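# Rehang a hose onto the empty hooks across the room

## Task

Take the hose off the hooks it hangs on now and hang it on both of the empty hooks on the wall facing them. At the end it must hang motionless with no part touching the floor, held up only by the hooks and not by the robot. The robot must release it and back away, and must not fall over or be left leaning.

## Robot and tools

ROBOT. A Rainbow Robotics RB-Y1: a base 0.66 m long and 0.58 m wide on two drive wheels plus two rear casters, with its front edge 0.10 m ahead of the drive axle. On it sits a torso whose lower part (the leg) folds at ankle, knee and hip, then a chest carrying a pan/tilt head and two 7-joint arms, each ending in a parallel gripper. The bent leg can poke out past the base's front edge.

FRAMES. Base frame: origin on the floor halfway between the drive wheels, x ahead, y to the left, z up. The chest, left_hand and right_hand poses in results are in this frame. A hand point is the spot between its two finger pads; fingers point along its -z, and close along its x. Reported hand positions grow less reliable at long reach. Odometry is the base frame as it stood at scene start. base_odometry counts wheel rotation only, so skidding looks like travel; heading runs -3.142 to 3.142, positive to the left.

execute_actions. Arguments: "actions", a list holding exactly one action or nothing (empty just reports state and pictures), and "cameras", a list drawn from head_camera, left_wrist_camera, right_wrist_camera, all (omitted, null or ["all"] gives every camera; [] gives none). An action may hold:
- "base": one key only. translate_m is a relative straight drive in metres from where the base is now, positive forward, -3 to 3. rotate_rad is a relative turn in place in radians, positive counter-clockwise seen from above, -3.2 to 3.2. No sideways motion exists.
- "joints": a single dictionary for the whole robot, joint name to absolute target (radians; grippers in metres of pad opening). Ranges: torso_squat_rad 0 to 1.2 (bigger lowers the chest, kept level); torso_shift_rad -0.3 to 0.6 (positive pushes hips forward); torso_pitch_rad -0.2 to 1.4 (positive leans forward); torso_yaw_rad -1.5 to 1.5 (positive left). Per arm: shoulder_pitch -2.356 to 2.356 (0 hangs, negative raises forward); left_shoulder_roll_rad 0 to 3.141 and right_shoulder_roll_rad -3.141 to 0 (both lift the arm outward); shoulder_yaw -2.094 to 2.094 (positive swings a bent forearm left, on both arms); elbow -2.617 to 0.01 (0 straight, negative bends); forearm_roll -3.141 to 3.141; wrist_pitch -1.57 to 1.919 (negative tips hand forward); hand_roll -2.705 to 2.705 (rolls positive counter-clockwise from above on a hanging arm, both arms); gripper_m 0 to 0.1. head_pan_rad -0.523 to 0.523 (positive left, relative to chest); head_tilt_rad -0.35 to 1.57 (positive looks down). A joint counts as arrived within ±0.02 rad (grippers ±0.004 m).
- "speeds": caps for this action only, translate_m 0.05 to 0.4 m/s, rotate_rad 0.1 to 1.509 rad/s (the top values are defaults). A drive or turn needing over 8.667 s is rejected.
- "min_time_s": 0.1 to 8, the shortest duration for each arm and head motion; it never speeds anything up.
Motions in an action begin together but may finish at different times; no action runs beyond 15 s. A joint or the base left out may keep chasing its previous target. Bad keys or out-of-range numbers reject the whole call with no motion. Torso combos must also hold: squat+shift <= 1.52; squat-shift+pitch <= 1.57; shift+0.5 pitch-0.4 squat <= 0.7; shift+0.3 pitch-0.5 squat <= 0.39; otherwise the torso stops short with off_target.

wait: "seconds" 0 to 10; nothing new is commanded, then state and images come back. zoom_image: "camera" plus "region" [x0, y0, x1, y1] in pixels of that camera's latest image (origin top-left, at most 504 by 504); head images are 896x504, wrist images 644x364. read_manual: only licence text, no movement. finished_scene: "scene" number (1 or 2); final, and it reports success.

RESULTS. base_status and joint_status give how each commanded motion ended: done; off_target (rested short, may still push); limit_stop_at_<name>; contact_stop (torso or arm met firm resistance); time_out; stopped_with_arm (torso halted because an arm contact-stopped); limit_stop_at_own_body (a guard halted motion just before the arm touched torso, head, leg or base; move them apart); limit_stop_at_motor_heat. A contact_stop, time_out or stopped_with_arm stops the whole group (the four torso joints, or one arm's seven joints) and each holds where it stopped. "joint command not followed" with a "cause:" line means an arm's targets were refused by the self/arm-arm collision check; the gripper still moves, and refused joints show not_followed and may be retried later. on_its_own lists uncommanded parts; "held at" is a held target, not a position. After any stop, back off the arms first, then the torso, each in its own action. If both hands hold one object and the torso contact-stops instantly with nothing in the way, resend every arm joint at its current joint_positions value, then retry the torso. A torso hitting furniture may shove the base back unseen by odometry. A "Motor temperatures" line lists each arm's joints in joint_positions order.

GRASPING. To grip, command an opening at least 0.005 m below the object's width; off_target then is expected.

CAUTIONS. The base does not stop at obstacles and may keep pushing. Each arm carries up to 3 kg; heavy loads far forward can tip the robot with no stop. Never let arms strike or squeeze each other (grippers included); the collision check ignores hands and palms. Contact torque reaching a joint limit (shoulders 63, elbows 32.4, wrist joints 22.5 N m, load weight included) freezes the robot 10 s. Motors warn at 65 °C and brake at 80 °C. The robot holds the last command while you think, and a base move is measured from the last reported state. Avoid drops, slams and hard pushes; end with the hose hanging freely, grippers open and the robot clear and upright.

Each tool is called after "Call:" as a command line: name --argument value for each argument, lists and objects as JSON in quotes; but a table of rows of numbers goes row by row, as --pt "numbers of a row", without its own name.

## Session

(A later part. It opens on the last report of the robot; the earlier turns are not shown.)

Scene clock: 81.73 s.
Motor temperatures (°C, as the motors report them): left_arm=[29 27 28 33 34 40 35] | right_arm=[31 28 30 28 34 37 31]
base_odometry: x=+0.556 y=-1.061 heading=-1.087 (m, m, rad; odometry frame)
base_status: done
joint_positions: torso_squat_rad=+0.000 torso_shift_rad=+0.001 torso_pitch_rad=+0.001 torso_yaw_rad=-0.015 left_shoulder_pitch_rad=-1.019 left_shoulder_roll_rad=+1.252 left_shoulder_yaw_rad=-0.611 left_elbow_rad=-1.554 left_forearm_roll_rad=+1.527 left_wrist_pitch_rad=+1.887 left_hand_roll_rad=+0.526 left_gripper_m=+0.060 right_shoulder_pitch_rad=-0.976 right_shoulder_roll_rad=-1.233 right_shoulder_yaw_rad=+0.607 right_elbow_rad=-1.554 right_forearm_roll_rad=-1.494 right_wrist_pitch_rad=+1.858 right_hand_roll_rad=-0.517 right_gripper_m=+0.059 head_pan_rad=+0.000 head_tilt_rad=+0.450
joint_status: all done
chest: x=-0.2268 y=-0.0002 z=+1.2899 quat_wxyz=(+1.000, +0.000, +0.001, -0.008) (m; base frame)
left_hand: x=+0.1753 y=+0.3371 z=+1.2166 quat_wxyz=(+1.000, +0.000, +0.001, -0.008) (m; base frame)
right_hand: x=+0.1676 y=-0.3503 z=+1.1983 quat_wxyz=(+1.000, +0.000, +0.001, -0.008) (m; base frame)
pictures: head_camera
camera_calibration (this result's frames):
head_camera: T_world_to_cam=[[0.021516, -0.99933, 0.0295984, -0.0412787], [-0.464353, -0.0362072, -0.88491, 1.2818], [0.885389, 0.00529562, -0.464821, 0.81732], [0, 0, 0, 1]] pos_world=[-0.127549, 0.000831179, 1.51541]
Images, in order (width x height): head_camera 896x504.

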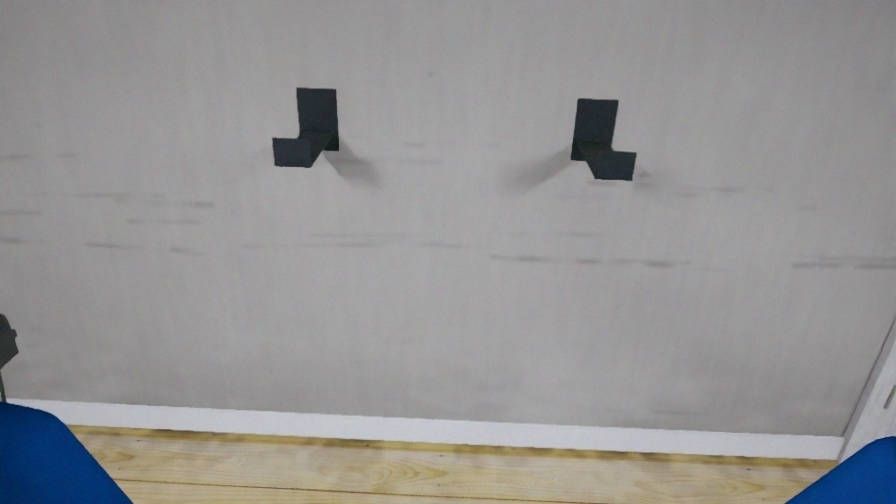

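Call:
zoom_image --camera "head_camera" --region '[250, 70, 376, 190]'

Call:
zoom_image --camera "head_camera" --region '[545, 80, 671, 200]'

Region (250, 70, 376, 190) of head_camera's 896x504 image, scaled by 4.000, with more detail than that image has; it fills the top 480 rows of this view, and the rest is white.

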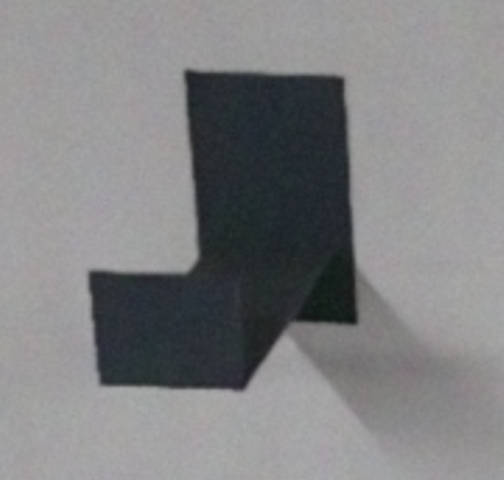

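Region (545, 80, 671, 200) of head_camera's 896x504 image, scaled by 4.000, with more detail than that image has; it fills the top 480 rows of this view, and the rest is white.

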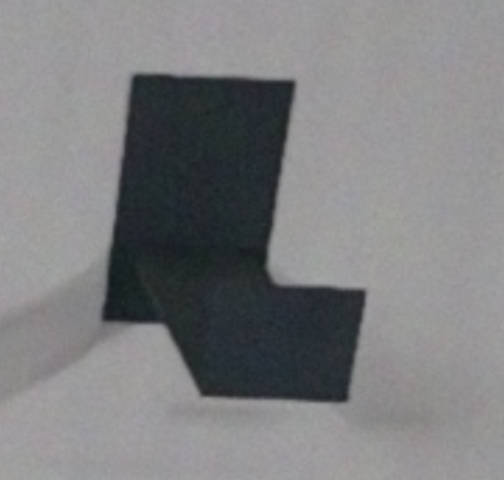

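Call:
execute_actions --actions '[{"base": {"translate_m": 1.058}, "joints": {"torso_yaw_rad": 0.003, "head_tilt_rad": 0.8, "head_pan_rad": 0.45}}]'

Scene clock: 91.23 s.
Motor temperatures (°C, as the motors report them): left_arm=[29 27 28 33 34 40 35] | right_arm=[31 28 30 28 34 37 31]
base_odometry: x=+1.047 y=-1.998 heading=-1.088 (m, m, rad; odometry frame)
base_status: done
joint_positions: torso_squat_rad=+0.000 torso_shift_rad=+0.001 torso_pitch_rad=+0.002 torso_yaw_rad=+0.003 left_shoulder_pitch_rad=-1.018 left_shoulder_roll_rad=+1.252 left_shoulder_yaw_rad=-0.611 left_elbow_rad=-1.554 left_forearm_roll_rad=+1.527 left_wrist_pitch_rad=+1.887 left_hand_roll_rad=+0.526 left_gripper_m=+0.060 right_shoulder_pitch_rad=-0.976 right_shoulder_roll_rad=-1.233 right_shoulder_yaw_rad=+0.607 right_elbow_rad=-1.554 right_forearm_roll_rad=-1.494 right_wrist_pitch_rad=+1.858 right_hand_roll_rad=-0.517 right_gripper_m=+0.059 head_pan_rad=+0.450 head_tilt_rad=+0.800
joint_status: all done
chest: x=-0.2266 y=-0.0002 z=+1.2899 quat_wxyz=(+1.000, +0.000, +0.001, +0.002) (m; base frame)
left_hand: x=+0.1692 y=+0.3443 z=+1.2165 quat_wxyz=(+1.000, +0.000, +0.001, +0.001) (m; base frame)
right_hand: x=+0.1739 y=-0.3432 z=+1.1982 quat_wxyz=(+1.000, +0.000, +0.002, +0.001) (m; base frame)
pictures: head_camera, left_wrist_camera, right_wrist_camera
camera_calibration (this result's frames):
head_camera: T_world_to_cam=[[0.477096, -0.87873, 0.0146002, 0.0745544], [-0.645803, -0.361802, -0.672338, 0.928042], [0.596086, 0.311341, -0.740101, 1.16826], [0, 0, 0, 1]] pos_world=[-0.132618, 0.0375547, 1.4875]
left_wrist_camera: T_world_to_cam=[[0.999399, 0.0267979, -0.0219735, -0.148065], [0.0346509, -0.782384, 0.621831, -0.457264], [-0.00052791, -0.622219, -0.782843, 1.25217], [0, 0, 0, 1]] pos_world=[0.164482, 0.425334, 1.26134]
right_wrist_camera: T_world_to_cam=[[-0.997123, -0.00565511, 0.0755865, 0.0775508], [0.0417965, 0.79088, 0.610542, -0.427408], [-0.0632326, 0.611945, -0.788369, 1.24389], [0, 0, 0, 1]] pos_world=[0.173846, -0.422724, 1.23573]
Images, in order (width x height): head_camera 896x504, left_wrist_camera 644x364, right_wrist_camera 644x364.

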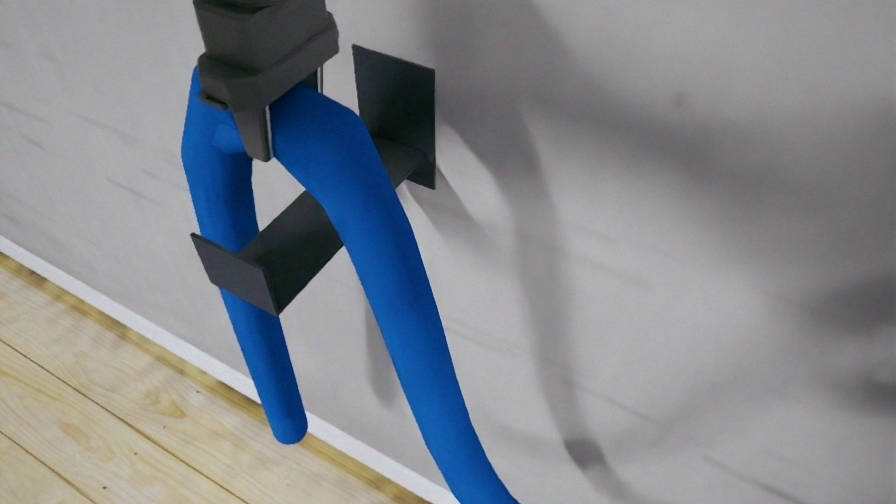

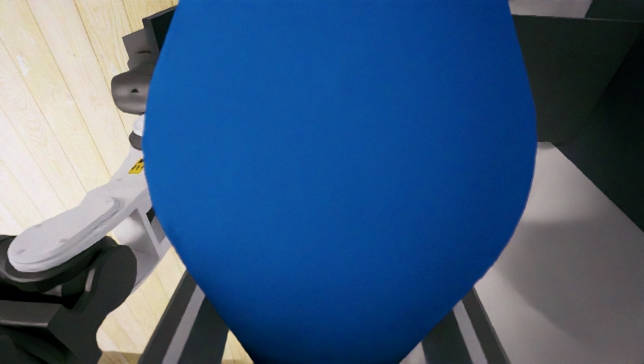

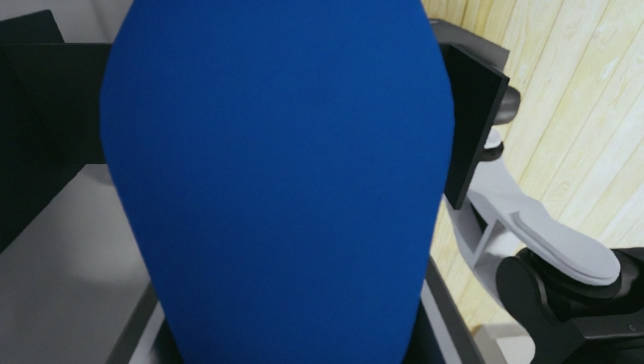

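Call:
execute_actions --actions '[{"joints": {"torso_squat_rad": 0.562, "head_tilt_rad": 0.7, "head_pan_rad": -0.5}}]'

Scene clock: 94.27 s.
Motor temperatures (°C, as the motors report them): left_arm=[29 27 28 33 34 40 35] | right_arm=[31 28 30 28 34 37 31]
base_odometry: x=+1.047 y=-1.998 heading=-1.088 (m, m, rad; odometry frame)
base_status: not commanded
joint_positions: torso_squat_rad=+0.562 torso_shift_rad=+0.001 torso_pitch_rad=+0.001 torso_yaw_rad=+0.003 left_shoulder_pitch_rad=-1.019 left_shoulder_roll_rad=+1.252 left_shoulder_yaw_rad=-0.611 left_elbow_rad=-1.554 left_forearm_roll_rad=+1.527 left_wrist_pitch_rad=+1.887 left_hand_roll_rad=+0.526 left_gripper_m=+0.060 right_shoulder_pitch_rad=-0.977 right_shoulder_roll_rad=-1.233 right_shoulder_yaw_rad=+0.607 right_elbow_rad=-1.554 right_forearm_roll_rad=-1.494 right_wrist_pitch_rad=+1.858 right_hand_roll_rad=-0.517 right_gripper_m=+0.059 head_pan_rad=-0.500 head_tilt_rad=+0.700
joint_status: all done
chest: x=-0.2272 y=-0.0002 z=+1.1823 quat_wxyz=(+1.000, +0.000, +0.000, +0.001) (m; base frame)
left_hand: x=+0.1688 y=+0.3442 z=+1.1094 quat_wxyz=(+1.000, +0.000, +0.000, +0.001) (m; base frame)
right_hand: x=+0.1737 y=-0.3432 z=+1.0914 quat_wxyz=(+1.000, +0.000, +0.000, +0.001) (m; base frame)
pictures: head_camera, left_wrist_camera, right_wrist_camera
camera_calibration (this result's frames):
head_camera: T_world_to_cam=[[-0.438733, -0.898394, 0.020025, -0.118789], [-0.607709, 0.280213, -0.743082, 0.960907], [0.661969, -0.338184, -0.668901, 1.004], [0, 0, 0, 1]] pos_world=[-0.13278, -0.0364426, 1.38798]
left_wrist_camera: T_world_to_cam=[[0.999437, 0.026501, -0.0205835, -0.151466], [0.0335535, -0.782323, 0.621968, -0.390719], [0.000379844, -0.622309, -0.782772, 1.16806], [0, 0, 0, 1]] pos_world=[0.164047, 0.425242, 1.15423]
right_wrist_camera: T_world_to_cam=[[-0.997291, -0.00555909, 0.0733493, 0.0878552], [0.0404917, 0.790987, 0.610492, -0.361863], [-0.0614121, 0.611808, -0.788618, 1.15963], [0, 0, 0, 1]] pos_world=[0.173485, -0.422751, 1.12897]
Images, in order (width x height): head_camera 896x504, left_wrist_camera 644x364, right_wrist_camera 644x364.

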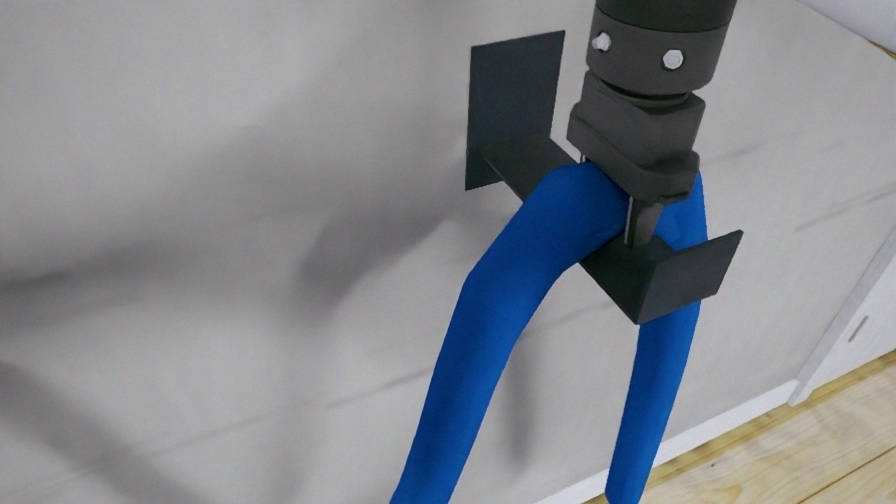

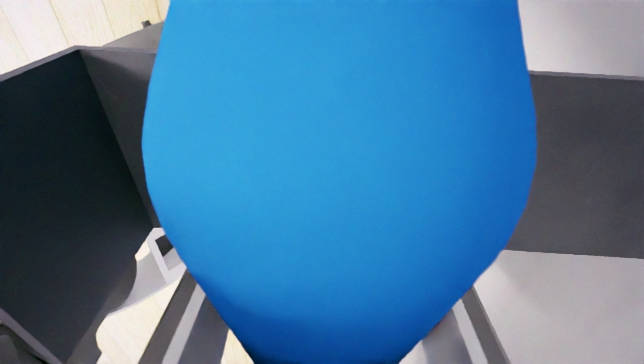

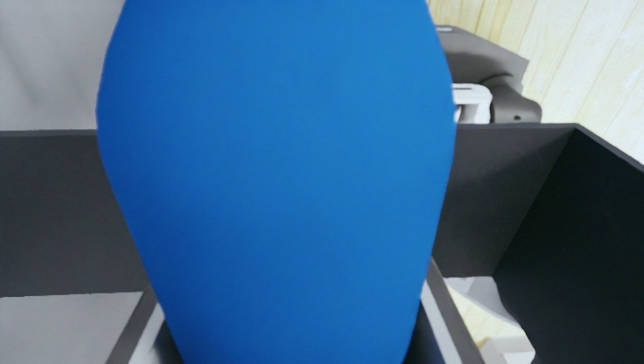

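Call:
execute_actions --actions '[{"joints": {"left_gripper_m": 0.094, "right_gripper_m": 0.094, "head_pan_rad": 0.0}}]'

Scene clock: 95.70 s.
Motor temperatures (°C, as the motors report them): left_arm=[29 27 28 33 34 40 35] | right_arm=[31 28 30 28 34 37 31]
base_odometry: x=+1.047 y=-1.998 heading=-1.088 (m, m, rad; odometry frame)
base_status: not commanded
joint_positions: torso_squat_rad=+0.562 torso_shift_rad=+0.001 torso_pitch_rad=+0.001 torso_yaw_rad=+0.003 left_shoulder_pitch_rad=-1.019 left_shoulder_roll_rad=+1.252 left_shoulder_yaw_rad=-0.611 left_elbow_rad=-1.554 left_forearm_roll_rad=+1.527 left_wrist_pitch_rad=+1.887 left_hand_roll_rad=+0.526 left_gripper_m=+0.094 right_shoulder_pitch_rad=-0.977 right_shoulder_roll_rad=-1.233 right_shoulder_yaw_rad=+0.607 right_elbow_rad=-1.554 right_forearm_roll_rad=-1.494 right_wrist_pitch_rad=+1.858 right_hand_roll_rad=-0.517 right_gripper_m=+0.094 head_pan_rad=+0.000 head_tilt_rad=+0.700
joint_status: all done
chest: x=-0.2271 y=-0.0002 z=+1.1823 quat_wxyz=(+1.000, +0.000, +0.000, +0.001) (m; base frame)
left_hand: x=+0.1689 y=+0.3442 z=+1.1094 quat_wxyz=(+1.000, +0.000, +0.000, +0.001) (m; base frame)
right_hand: x=+0.1737 y=-0.3432 z=+1.0913 quat_wxyz=(+1.000, +0.000, +0.001, +0.001) (m; base frame)
pictures: head_camera, left_wrist_camera, right_wrist_camera
camera_calibration (this result's frames):
head_camera: T_world_to_cam=[[0.0455659, -0.998768, 0.0196418, -0.0189816], [-0.667817, -0.0450783, -0.742959, 0.948435], [0.742929, 0.0207365, -0.669049, 1.02077], [0, 0, 0, 1]] pos_world=[-0.124113, 0.00262846, 1.38797]
left_wrist_camera: T_world_to_cam=[[0.999433, 0.0265278, -0.0207305, -0.151391], [0.033666, -0.782342, 0.621938, -0.390654], [0.000280319, -0.622284, -0.782792, 1.16806], [0, 0, 0, 1]] pos_world=[0.164129, 0.425254, 1.15417]
right_wrist_camera: T_world_to_cam=[[-0.997271, -0.00556859, 0.0736241, 0.0876045], [0.0406575, 0.790936, 0.610546, -0.36192], [-0.0616318, 0.611873, -0.788551, 1.15954], [0, 0, 0, 1]] pos_world=[0.173545, -0.422746, 1.12887]
Images, in order (width x height): head_camera 896x504, left_wrist_camera 644x364, right_wrist_camera 644x364.

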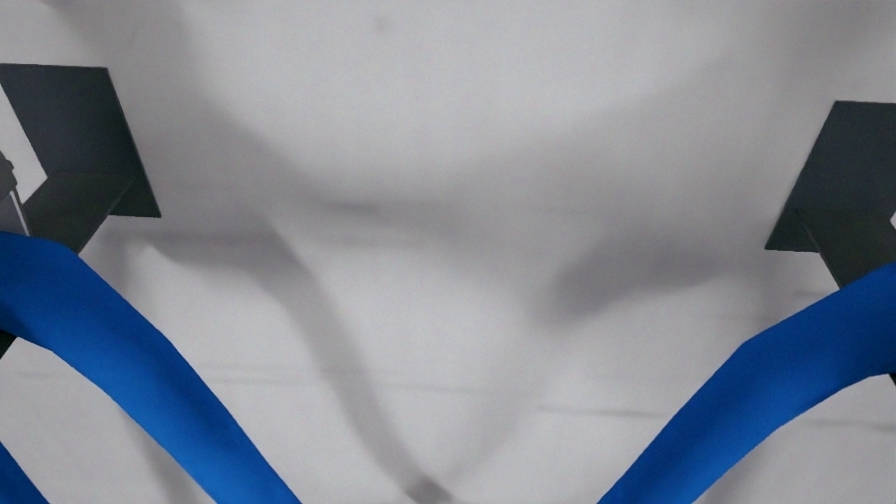

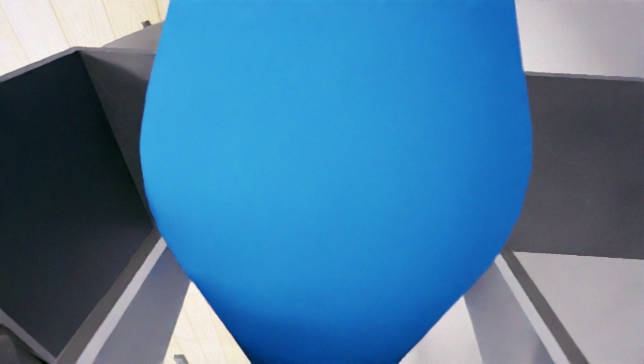

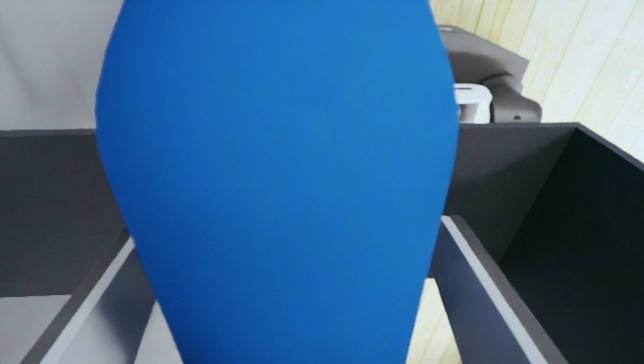

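Call:
execute_actions --actions '[{"joints": {"torso_squat_rad": 0.27}}]' --cameras '["left_wrist_camera", "right_wrist_camera"]'

Scene clock: 97.83 s.
Motor temperatures (°C, as the motors report them): left_arm=[29 27 28 33 34 40 35] | right_arm=[31 28 30 28 34 37 31]
base_odometry: x=+1.047 y=-1.998 heading=-1.088 (m, m, rad; odometry frame)
base_status: not commanded
joint_positions: torso_squat_rad=+0.270 torso_shift_rad=+0.001 torso_pitch_rad=+0.001 torso_yaw_rad=+0.003 left_shoulder_pitch_rad=-1.019 left_shoulder_roll_rad=+1.252 left_shoulder_yaw_rad=-0.611 left_elbow_rad=-1.554 left_forearm_roll_rad=+1.527 left_wrist_pitch_rad=+1.887 left_hand_roll_rad=+0.526 left_gripper_m=+0.094 right_shoulder_pitch_rad=-0.977 right_shoulder_roll_rad=-1.233 right_shoulder_yaw_rad=+0.607 right_elbow_rad=-1.554 right_forearm_roll_rad=-1.494 right_wrist_pitch_rad=+1.858 right_hand_roll_rad=-0.517 right_gripper_m=+0.094 head_pan_rad=+0.000 head_tilt_rad=+0.700
joint_status: all done
chest: x=-0.2269 y=-0.0002 z=+1.2646 quat_wxyz=(+1.000, +0.000, +0.001, +0.001) (m; base frame)
left_hand: x=+0.1691 y=+0.3442 z=+1.1916 quat_wxyz=(+1.000, +0.000, +0.001, +0.001) (m; base frame)
right_hand: x=+0.1739 y=-0.3432 z=+1.1734 quat_wxyz=(+1.000, +0.000, +0.001, +0.001) (m; base frame)
pictures: left_wrist_camera, right_wrist_camera
camera_calibration (this result's frames):
left_wrist_camera: T_world_to_cam=[[0.999426, 0.026584, -0.0209938, -0.149602], [0.0338738, -0.782368, 0.621895, -0.441759], [0.000107574, -0.622249, -0.782819, 1.23246], [0, 0, 0, 1]] pos_world=[0.164347, 0.425254, 1.23638]
right_wrist_camera: T_world_to_cam=[[-0.997235, -0.00550496, 0.0741026, 0.0811788], [0.0410022, 0.790921, 0.610543, -0.412083], [-0.0619703, 0.611893, -0.788509, 1.22434], [0, 0, 0, 1]] pos_world=[0.173724, -0.422795, 1.21098]
Images, in order (width x height): left_wrist_camera 644x364, right_wrist_camera 644x364.

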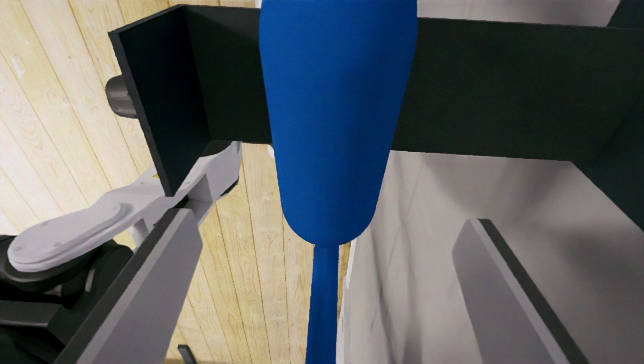

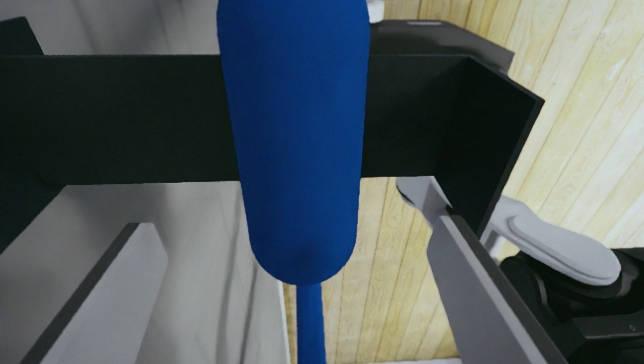

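Call:
execute_actions --actions '[{"base": {"translate_m": -0.65}, "joints": {"head_tilt_rad": 0.62}}]' --cameras '["head_camera"]'

Scene clock: 101.13 s.
Motor temperatures (°C, as the motors report them): left_arm=[29 27 28 33 34 40 35] | right_arm=[31 28 30 28 34 37 31]
base_odometry: x=+0.746 y=-1.423 heading=-1.089 (m, m, rad; odometry frame)
base_status: done
joint_positions: torso_squat_rad=+0.270 torso_shift_rad=+0.001 torso_pitch_rad=+0.001 torso_yaw_rad=+0.003 left_shoulder_pitch_rad=-1.019 left_shoulder_roll_rad=+1.252 left_shoulder_yaw_rad=-0.611 left_elbow_rad=-1.554 left_forearm_roll_rad=+1.527 left_wrist_pitch_rad=+1.887 left_hand_roll_rad=+0.526 left_gripper_m=+0.094 right_shoulder_pitch_rad=-0.977 right_shoulder_roll_rad=-1.233 right_shoulder_yaw_rad=+0.607 right_elbow_rad=-1.554 right_forearm_roll_rad=-1.494 right_wrist_pitch_rad=+1.858 right_hand_roll_rad=-0.517 right_gripper_m=+0.094 head_pan_rad=+0.000 head_tilt_rad=+0.620
joint_status: all done
chest: x=-0.2269 y=-0.0002 z=+1.2646 quat_wxyz=(+1.000, +0.000, +0.001, +0.001) (m; base frame)
left_hand: x=+0.1691 y=+0.3443 z=+1.1917 quat_wxyz=(+1.000, +0.000, +0.000, +0.001) (m; base frame)
right_hand: x=+0.1738 y=-0.3432 z=+1.1734 quat_wxyz=(+1.000, +0.000, +0.001, +0.001) (m; base frame)
pictures: head_camera
camera_calibration (this result's frames):
head_camera: T_world_to_cam=[[0.0438576, -0.998773, 0.0229879, -0.0258739], [-0.606413, -0.0449006, -0.793881, 1.09686], [0.793939, 0.0208775, -0.607639, 0.996201], [0, 0, 0, 1]] pos_world=[-0.124639, 0.00260912, 1.4767]
Images, in order (width x height): head_camera 896x504.

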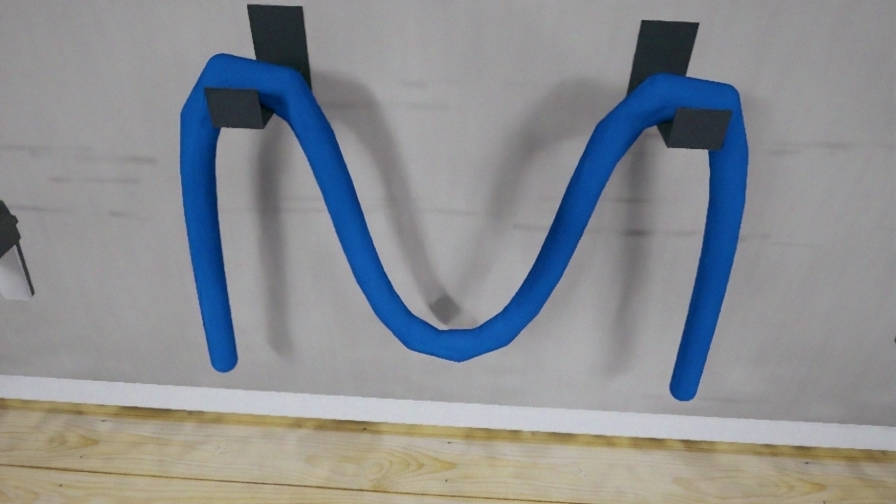

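Call:
execute_actions --actions '[]' --cameras '["head_camera"]'

Scene clock: 101.43 s.
Motor temperatures (°C, as the motors report them): left_arm=[29 27 28 33 34 40 35] | right_arm=[31 28 30 28 34 37 31]
base_odometry: x=+0.746 y=-1.423 heading=-1.089 (m, m, rad; odometry frame)
base_status: done
joint_positions: torso_squat_rad=+0.270 torso_shift_rad=+0.001 torso_pitch_rad=+0.001 torso_yaw_rad=+0.003 left_shoulder_pitch_rad=-1.019 left_shoulder_roll_rad=+1.252 left_shoulder_yaw_rad=-0.611 left_elbow_rad=-1.554 left_forearm_roll_rad=+1.527 left_wrist_pitch_rad=+1.887 left_hand_roll_rad=+0.526 left_gripper_m=+0.094 right_shoulder_pitch_rad=-0.977 right_shoulder_roll_rad=-1.233 right_shoulder_yaw_rad=+0.607 right_elbow_rad=-1.554 right_forearm_roll_rad=-1.494 right_wrist_pitch_rad=+1.858 right_hand_roll_rad=-0.517 right_gripper_m=+0.094 head_pan_rad=+0.000 head_tilt_rad=+0.620
joint_status: all done
chest: x=-0.2269 y=-0.0002 z=+1.2646 quat_wxyz=(+1.000, +0.000, +0.001, +0.001) (m; base frame)
left_hand: x=+0.1691 y=+0.3443 z=+1.1917 quat_wxyz=(+1.000, +0.000, +0.000, +0.001) (m; base frame)
right_hand: x=+0.1738 y=-0.3432 z=+1.1734 quat_wxyz=(+1.000, +0.000, +0.001, +0.001) (m; base frame)
pictures: head_camera
camera_calibration (this result's frames):
head_camera: T_world_to_cam=[[0.0438577, -0.998773, 0.0229874, -0.0258736], [-0.606419, -0.0449004, -0.793877, 1.09685], [0.793935, 0.0208776, -0.607644, 0.996202], [0, 0, 0, 1]] pos_world=[-0.124632, 0.00260893, 1.4767]
Images, in order (width x height): head_camera 896x504.

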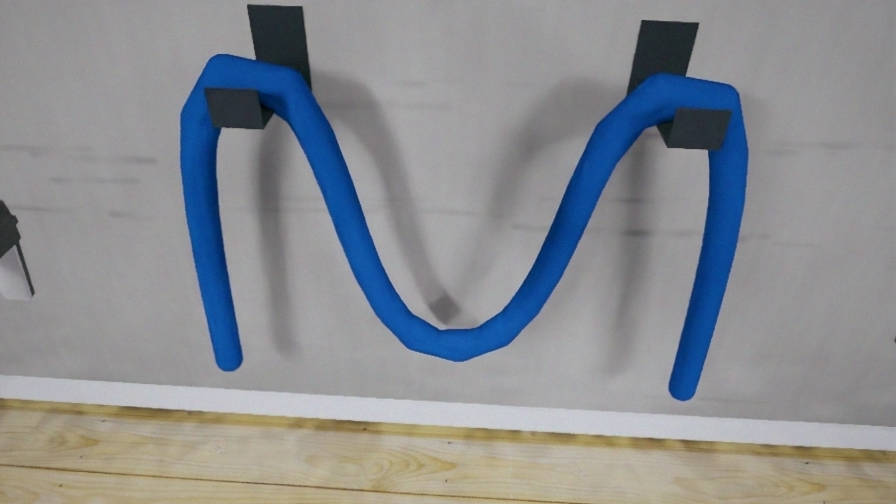

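Call:
wait --seconds 6

Call:
wait --seconds 0.4

Scene clock: 107.93 s.
Motor temperatures (°C, as the motors report them): left_arm=[29 27 28 33 34 40 35] | right_arm=[31 28 30 28 34 37 31]
base_odometry: x=+0.746 y=-1.423 heading=-1.089 (m, m, rad; odometry frame)
base_status: done
joint_positions: torso_squat_rad=+0.270 torso_shift_rad=+0.001 torso_pitch_rad=+0.001 torso_yaw_rad=+0.003 left_shoulder_pitch_rad=-1.019 left_shoulder_roll_rad=+1.252 left_shoulder_yaw_rad=-0.611 left_elbow_rad=-1.554 left_forearm_roll_rad=+1.527 left_wrist_pitch_rad=+1.887 left_hand_roll_rad=+0.526 left_gripper_m=+0.094 right_shoulder_pitch_rad=-0.977 right_shoulder_roll_rad=-1.233 right_shoulder_yaw_rad=+0.607 right_elbow_rad=-1.554 right_forearm_roll_rad=-1.494 right_wrist_pitch_rad=+1.858 right_hand_roll_rad=-0.517 right_gripper_m=+0.094 head_pan_rad=+0.000 head_tilt_rad=+0.620
joint_status: all done
chest: x=-0.2269 y=-0.0002 z=+1.2646 quat_wxyz=(+1.000, +0.000, +0.001, +0.001) (m; base frame)
left_hand: x=+0.1691 y=+0.3443 z=+1.1917 quat_wxyz=(+1.000, +0.000, +0.000, +0.001) (m; base frame)
right_hand: x=+0.1738 y=-0.3432 z=+1.1734 quat_wxyz=(+1.000, +0.000, +0.001, +0.001) (m; base frame)
wait: 6.00 s; at rest from the start
pictures: head_camera, left_wrist_camera, right_wrist_camera
camera_calibration (this result's frames):
head_camera: T_world_to_cam=[[0.0438577, -0.998773, 0.0229875, -0.0258737], [-0.606419, -0.0449005, -0.793876, 1.09685], [0.793935, 0.0208776, -0.607645, 0.996202], [0, 0, 0, 1]] pos_world=[-0.124631, 0.00260904, 1.4767]
left_wrist_camera: T_world_to_cam=[[0.999426, 0.0267359, -0.0207819, -0.149838], [0.0338609, -0.782422, 0.621828, -0.44165], [0.000364906, -0.622175, -0.782878, 1.23258], [0, 0, 0, 1]] pos_world=[0.164257, 0.42533, 1.23648]
right_wrist_camera: T_world_to_cam=[[-0.997237, -0.0055422, 0.0740805, 0.0811186], [0.0409627, 0.790887, 0.61059, -0.412166], [-0.0619733, 0.611937, -0.788475, 1.2243], [0, 0, 0, 1]] pos_world=[0.173652, -0.422768, 1.21098]
Images, in order (width x height): head_camera 896x504, left_wrist_camera 644x364, right_wrist_camera 644x364.

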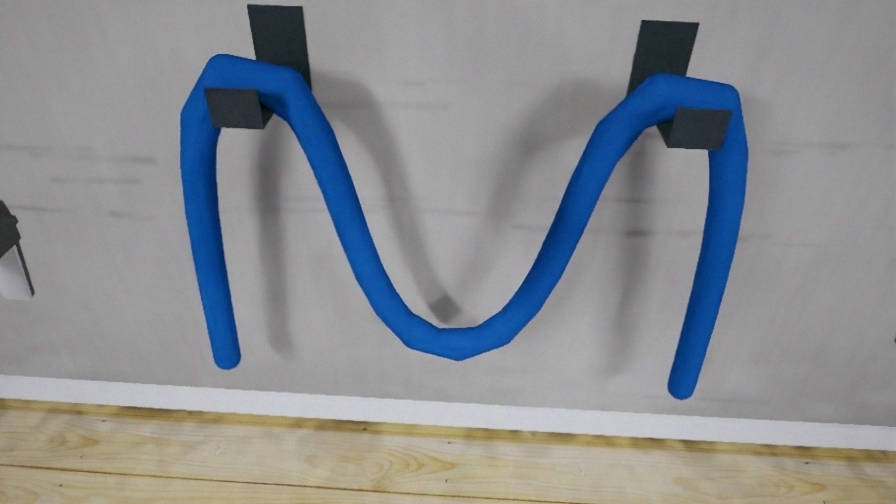

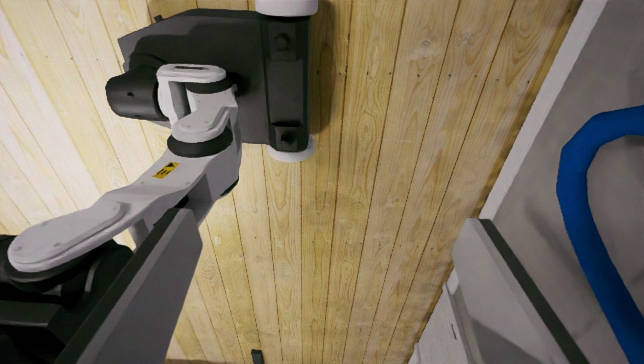

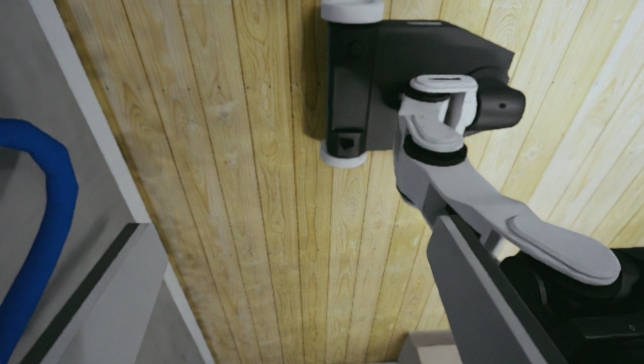

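Scene clock: 108.33 s.
Motor temperatures (°C, as the motors report them): left_arm=[29 27 28 33 34 40 35] | right_arm=[31 28 30 28 34 37 31]
base_odometry: x=+0.746 y=-1.423 heading=-1.089 (m, m, rad; odometry frame)
base_status: done
joint_positions: torso_squat_rad=+0.270 torso_shift_rad=+0.001 torso_pitch_rad=+0.001 torso_yaw_rad=+0.003 left_shoulder_pitch_rad=-1.019 left_shoulder_roll_rad=+1.252 left_shoulder_yaw_rad=-0.611 left_elbow_rad=-1.554 left_forearm_roll_rad=+1.527 left_wrist_pitch_rad=+1.887 left_hand_roll_rad=+0.526 left_gripper_m=+0.094 right_shoulder_pitch_rad=-0.977 right_shoulder_roll_rad=-1.233 right_shoulder_yaw_rad=+0.607 right_elbow_rad=-1.554 right_forearm_roll_rad=-1.494 right_wrist_pitch_rad=+1.858 right_hand_roll_rad=-0.517 right_gripper_m=+0.094 head_pan_rad=+0.000 head_tilt_rad=+0.620
joint_status: all done
chest: x=-0.2269 y=-0.0002 z=+1.2646 quat_wxyz=(+1.000, +0.000, +0.001, +0.001) (m; base frame)
left_hand: x=+0.1691 y=+0.3443 z=+1.1917 quat_wxyz=(+1.000, +0.000, +0.000, +0.001) (m; base frame)
right_hand: x=+0.1738 y=-0.3432 z=+1.1734 quat_wxyz=(+1.000, +0.000, +0.001, +0.001) (m; base frame)
wait: 0.40 s; at rest by 0.27 s
pictures: head_camera, left_wrist_camera, right_wrist_camera
camera_calibration (this result's frames):
head_camera: T_world_to_cam=[[0.0438578, -0.998773, 0.0229874, -0.0258736], [-0.606419, -0.0449005, -0.793876, 1.09685], [0.793935, 0.0208776, -0.607645, 0.996202], [0, 0, 0, 1]] pos_world=[-0.124631, 0.00260903, 1.4767]
left_wrist_camera: T_world_to_cam=[[0.999426, 0.0267364, -0.0207814, -0.149838], [0.033861, -0.782422, 0.621827, -0.44165], [0.00036558, -0.622175, -0.782878, 1.23258], [0, 0, 0, 1]] pos_world=[0.164257, 0.42533, 1.23648]
right_wrist_camera: T_world_to_cam=[[-0.997237, -0.00554234, 0.0740805, 0.0811184], [0.0409626, 0.790887, 0.61059, -0.412166], [-0.0619734, 0.611937, -0.788475, 1.2243], [0, 0, 0, 1]] pos_world=[0.173652, -0.422768, 1.21098]
Images, in order (width x height): head_camera 896x504, left_wrist_camera 644x364, right_wrist_camera 644x364.

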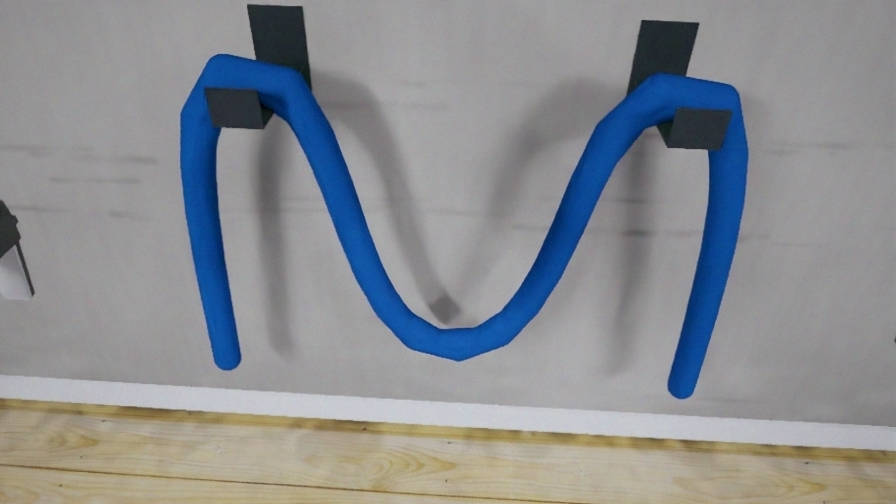

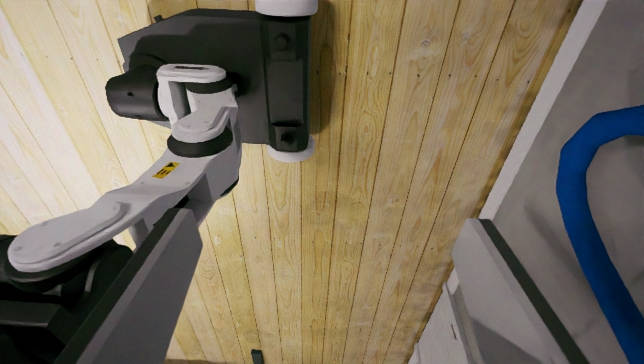

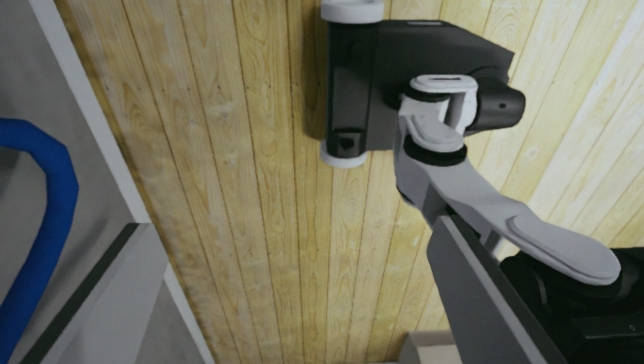

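Call:
wait --seconds 8

Scene clock: 116.83 s.
Motor temperatures (°C, as the motors report them): left_arm=[29 27 28 33 34 40 35] | right_arm=[31 28 30 28 34 37 31]
base_odometry: x=+0.746 y=-1.423 heading=-1.089 (m, m, rad; odometry frame)
base_status: done
joint_positions: torso_squat_rad=+0.270 torso_shift_rad=+0.001 torso_pitch_rad=+0.001 torso_yaw_rad=+0.003 left_shoulder_pitch_rad=-1.019 left_shoulder_roll_rad=+1.252 left_shoulder_yaw_rad=-0.611 left_elbow_rad=-1.554 left_forearm_roll_rad=+1.527 left_wrist_pitch_rad=+1.887 left_hand_roll_rad=+0.526 left_gripper_m=+0.094 right_shoulder_pitch_rad=-0.977 right_shoulder_roll_rad=-1.233 right_shoulder_yaw_rad=+0.607 right_elbow_rad=-1.554 right_forearm_roll_rad=-1.494 right_wrist_pitch_rad=+1.858 right_hand_roll_rad=-0.517 right_gripper_m=+0.094 head_pan_rad=+0.000 head_tilt_rad=+0.620
joint_status: all done
chest: x=-0.2269 y=-0.0002 z=+1.2646 quat_wxyz=(+1.000, +0.000, +0.001, +0.001) (m; base frame)
left_hand: x=+0.1691 y=+0.3443 z=+1.1917 quat_wxyz=(+1.000, +0.000, +0.000, +0.001) (m; base frame)
right_hand: x=+0.1738 y=-0.3432 z=+1.1734 quat_wxyz=(+1.000, +0.000, +0.001, +0.001) (m; base frame)
wait: 8.00 s; at rest from the start
pictures: head_camera, left_wrist_camera, right_wrist_camera
camera_calibration (this result's frames):
head_camera: T_world_to_cam=[[0.0438577, -0.998773, 0.0229875, -0.0258737], [-0.606419, -0.0449004, -0.793876, 1.09685], [0.793935, 0.0208775, -0.607644, 0.996202], [0, 0, 0, 1]] pos_world=[-0.124631, 0.00260906, 1.4767]
left_wrist_camera: T_world_to_cam=[[0.999426, 0.0267359, -0.0207816, -0.149838], [0.0338608, -0.782422, 0.621827, -0.441649], [0.000365158, -0.622174, -0.782879, 1.23258], [0, 0, 0, 1]] pos_world=[0.164257, 0.42533, 1.23648]
right_wrist_camera: T_world_to_cam=[[-0.997237, -0.00554224, 0.0740806, 0.0811182], [0.0409628, 0.790887, 0.61059, -0.412166], [-0.0619734, 0.611937, -0.788475, 1.2243], [0, 0, 0, 1]] pos_world=[0.173652, -0.422768, 1.21098]
Images, in order (width x height): head_camera 896x504, left_wrist_camera 644x364, right_wrist_camera 644x364.

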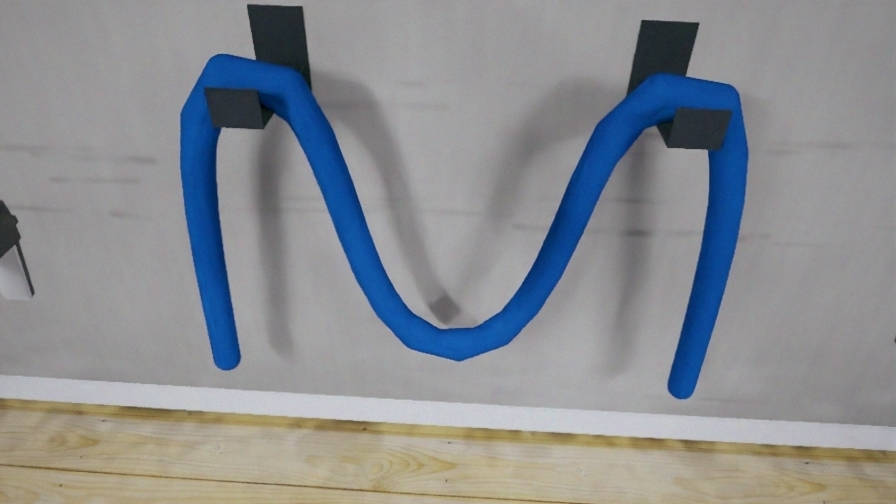

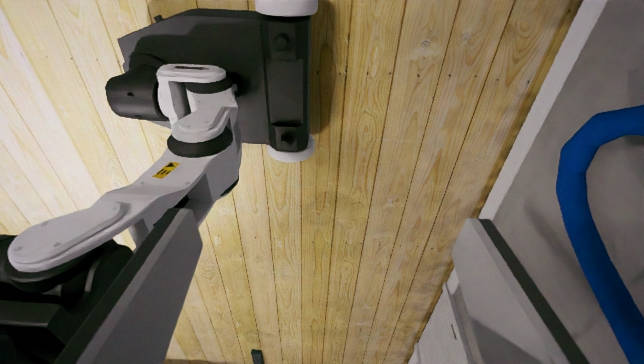

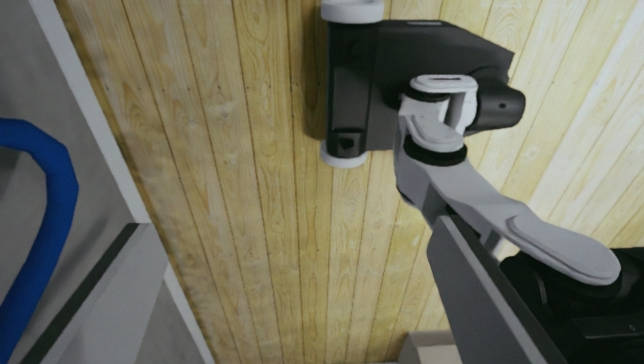

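The hose is hanging still in both hooks and is clear of the floor.

Call:
finished_scene --scene 1

The scene is finished: the task was done.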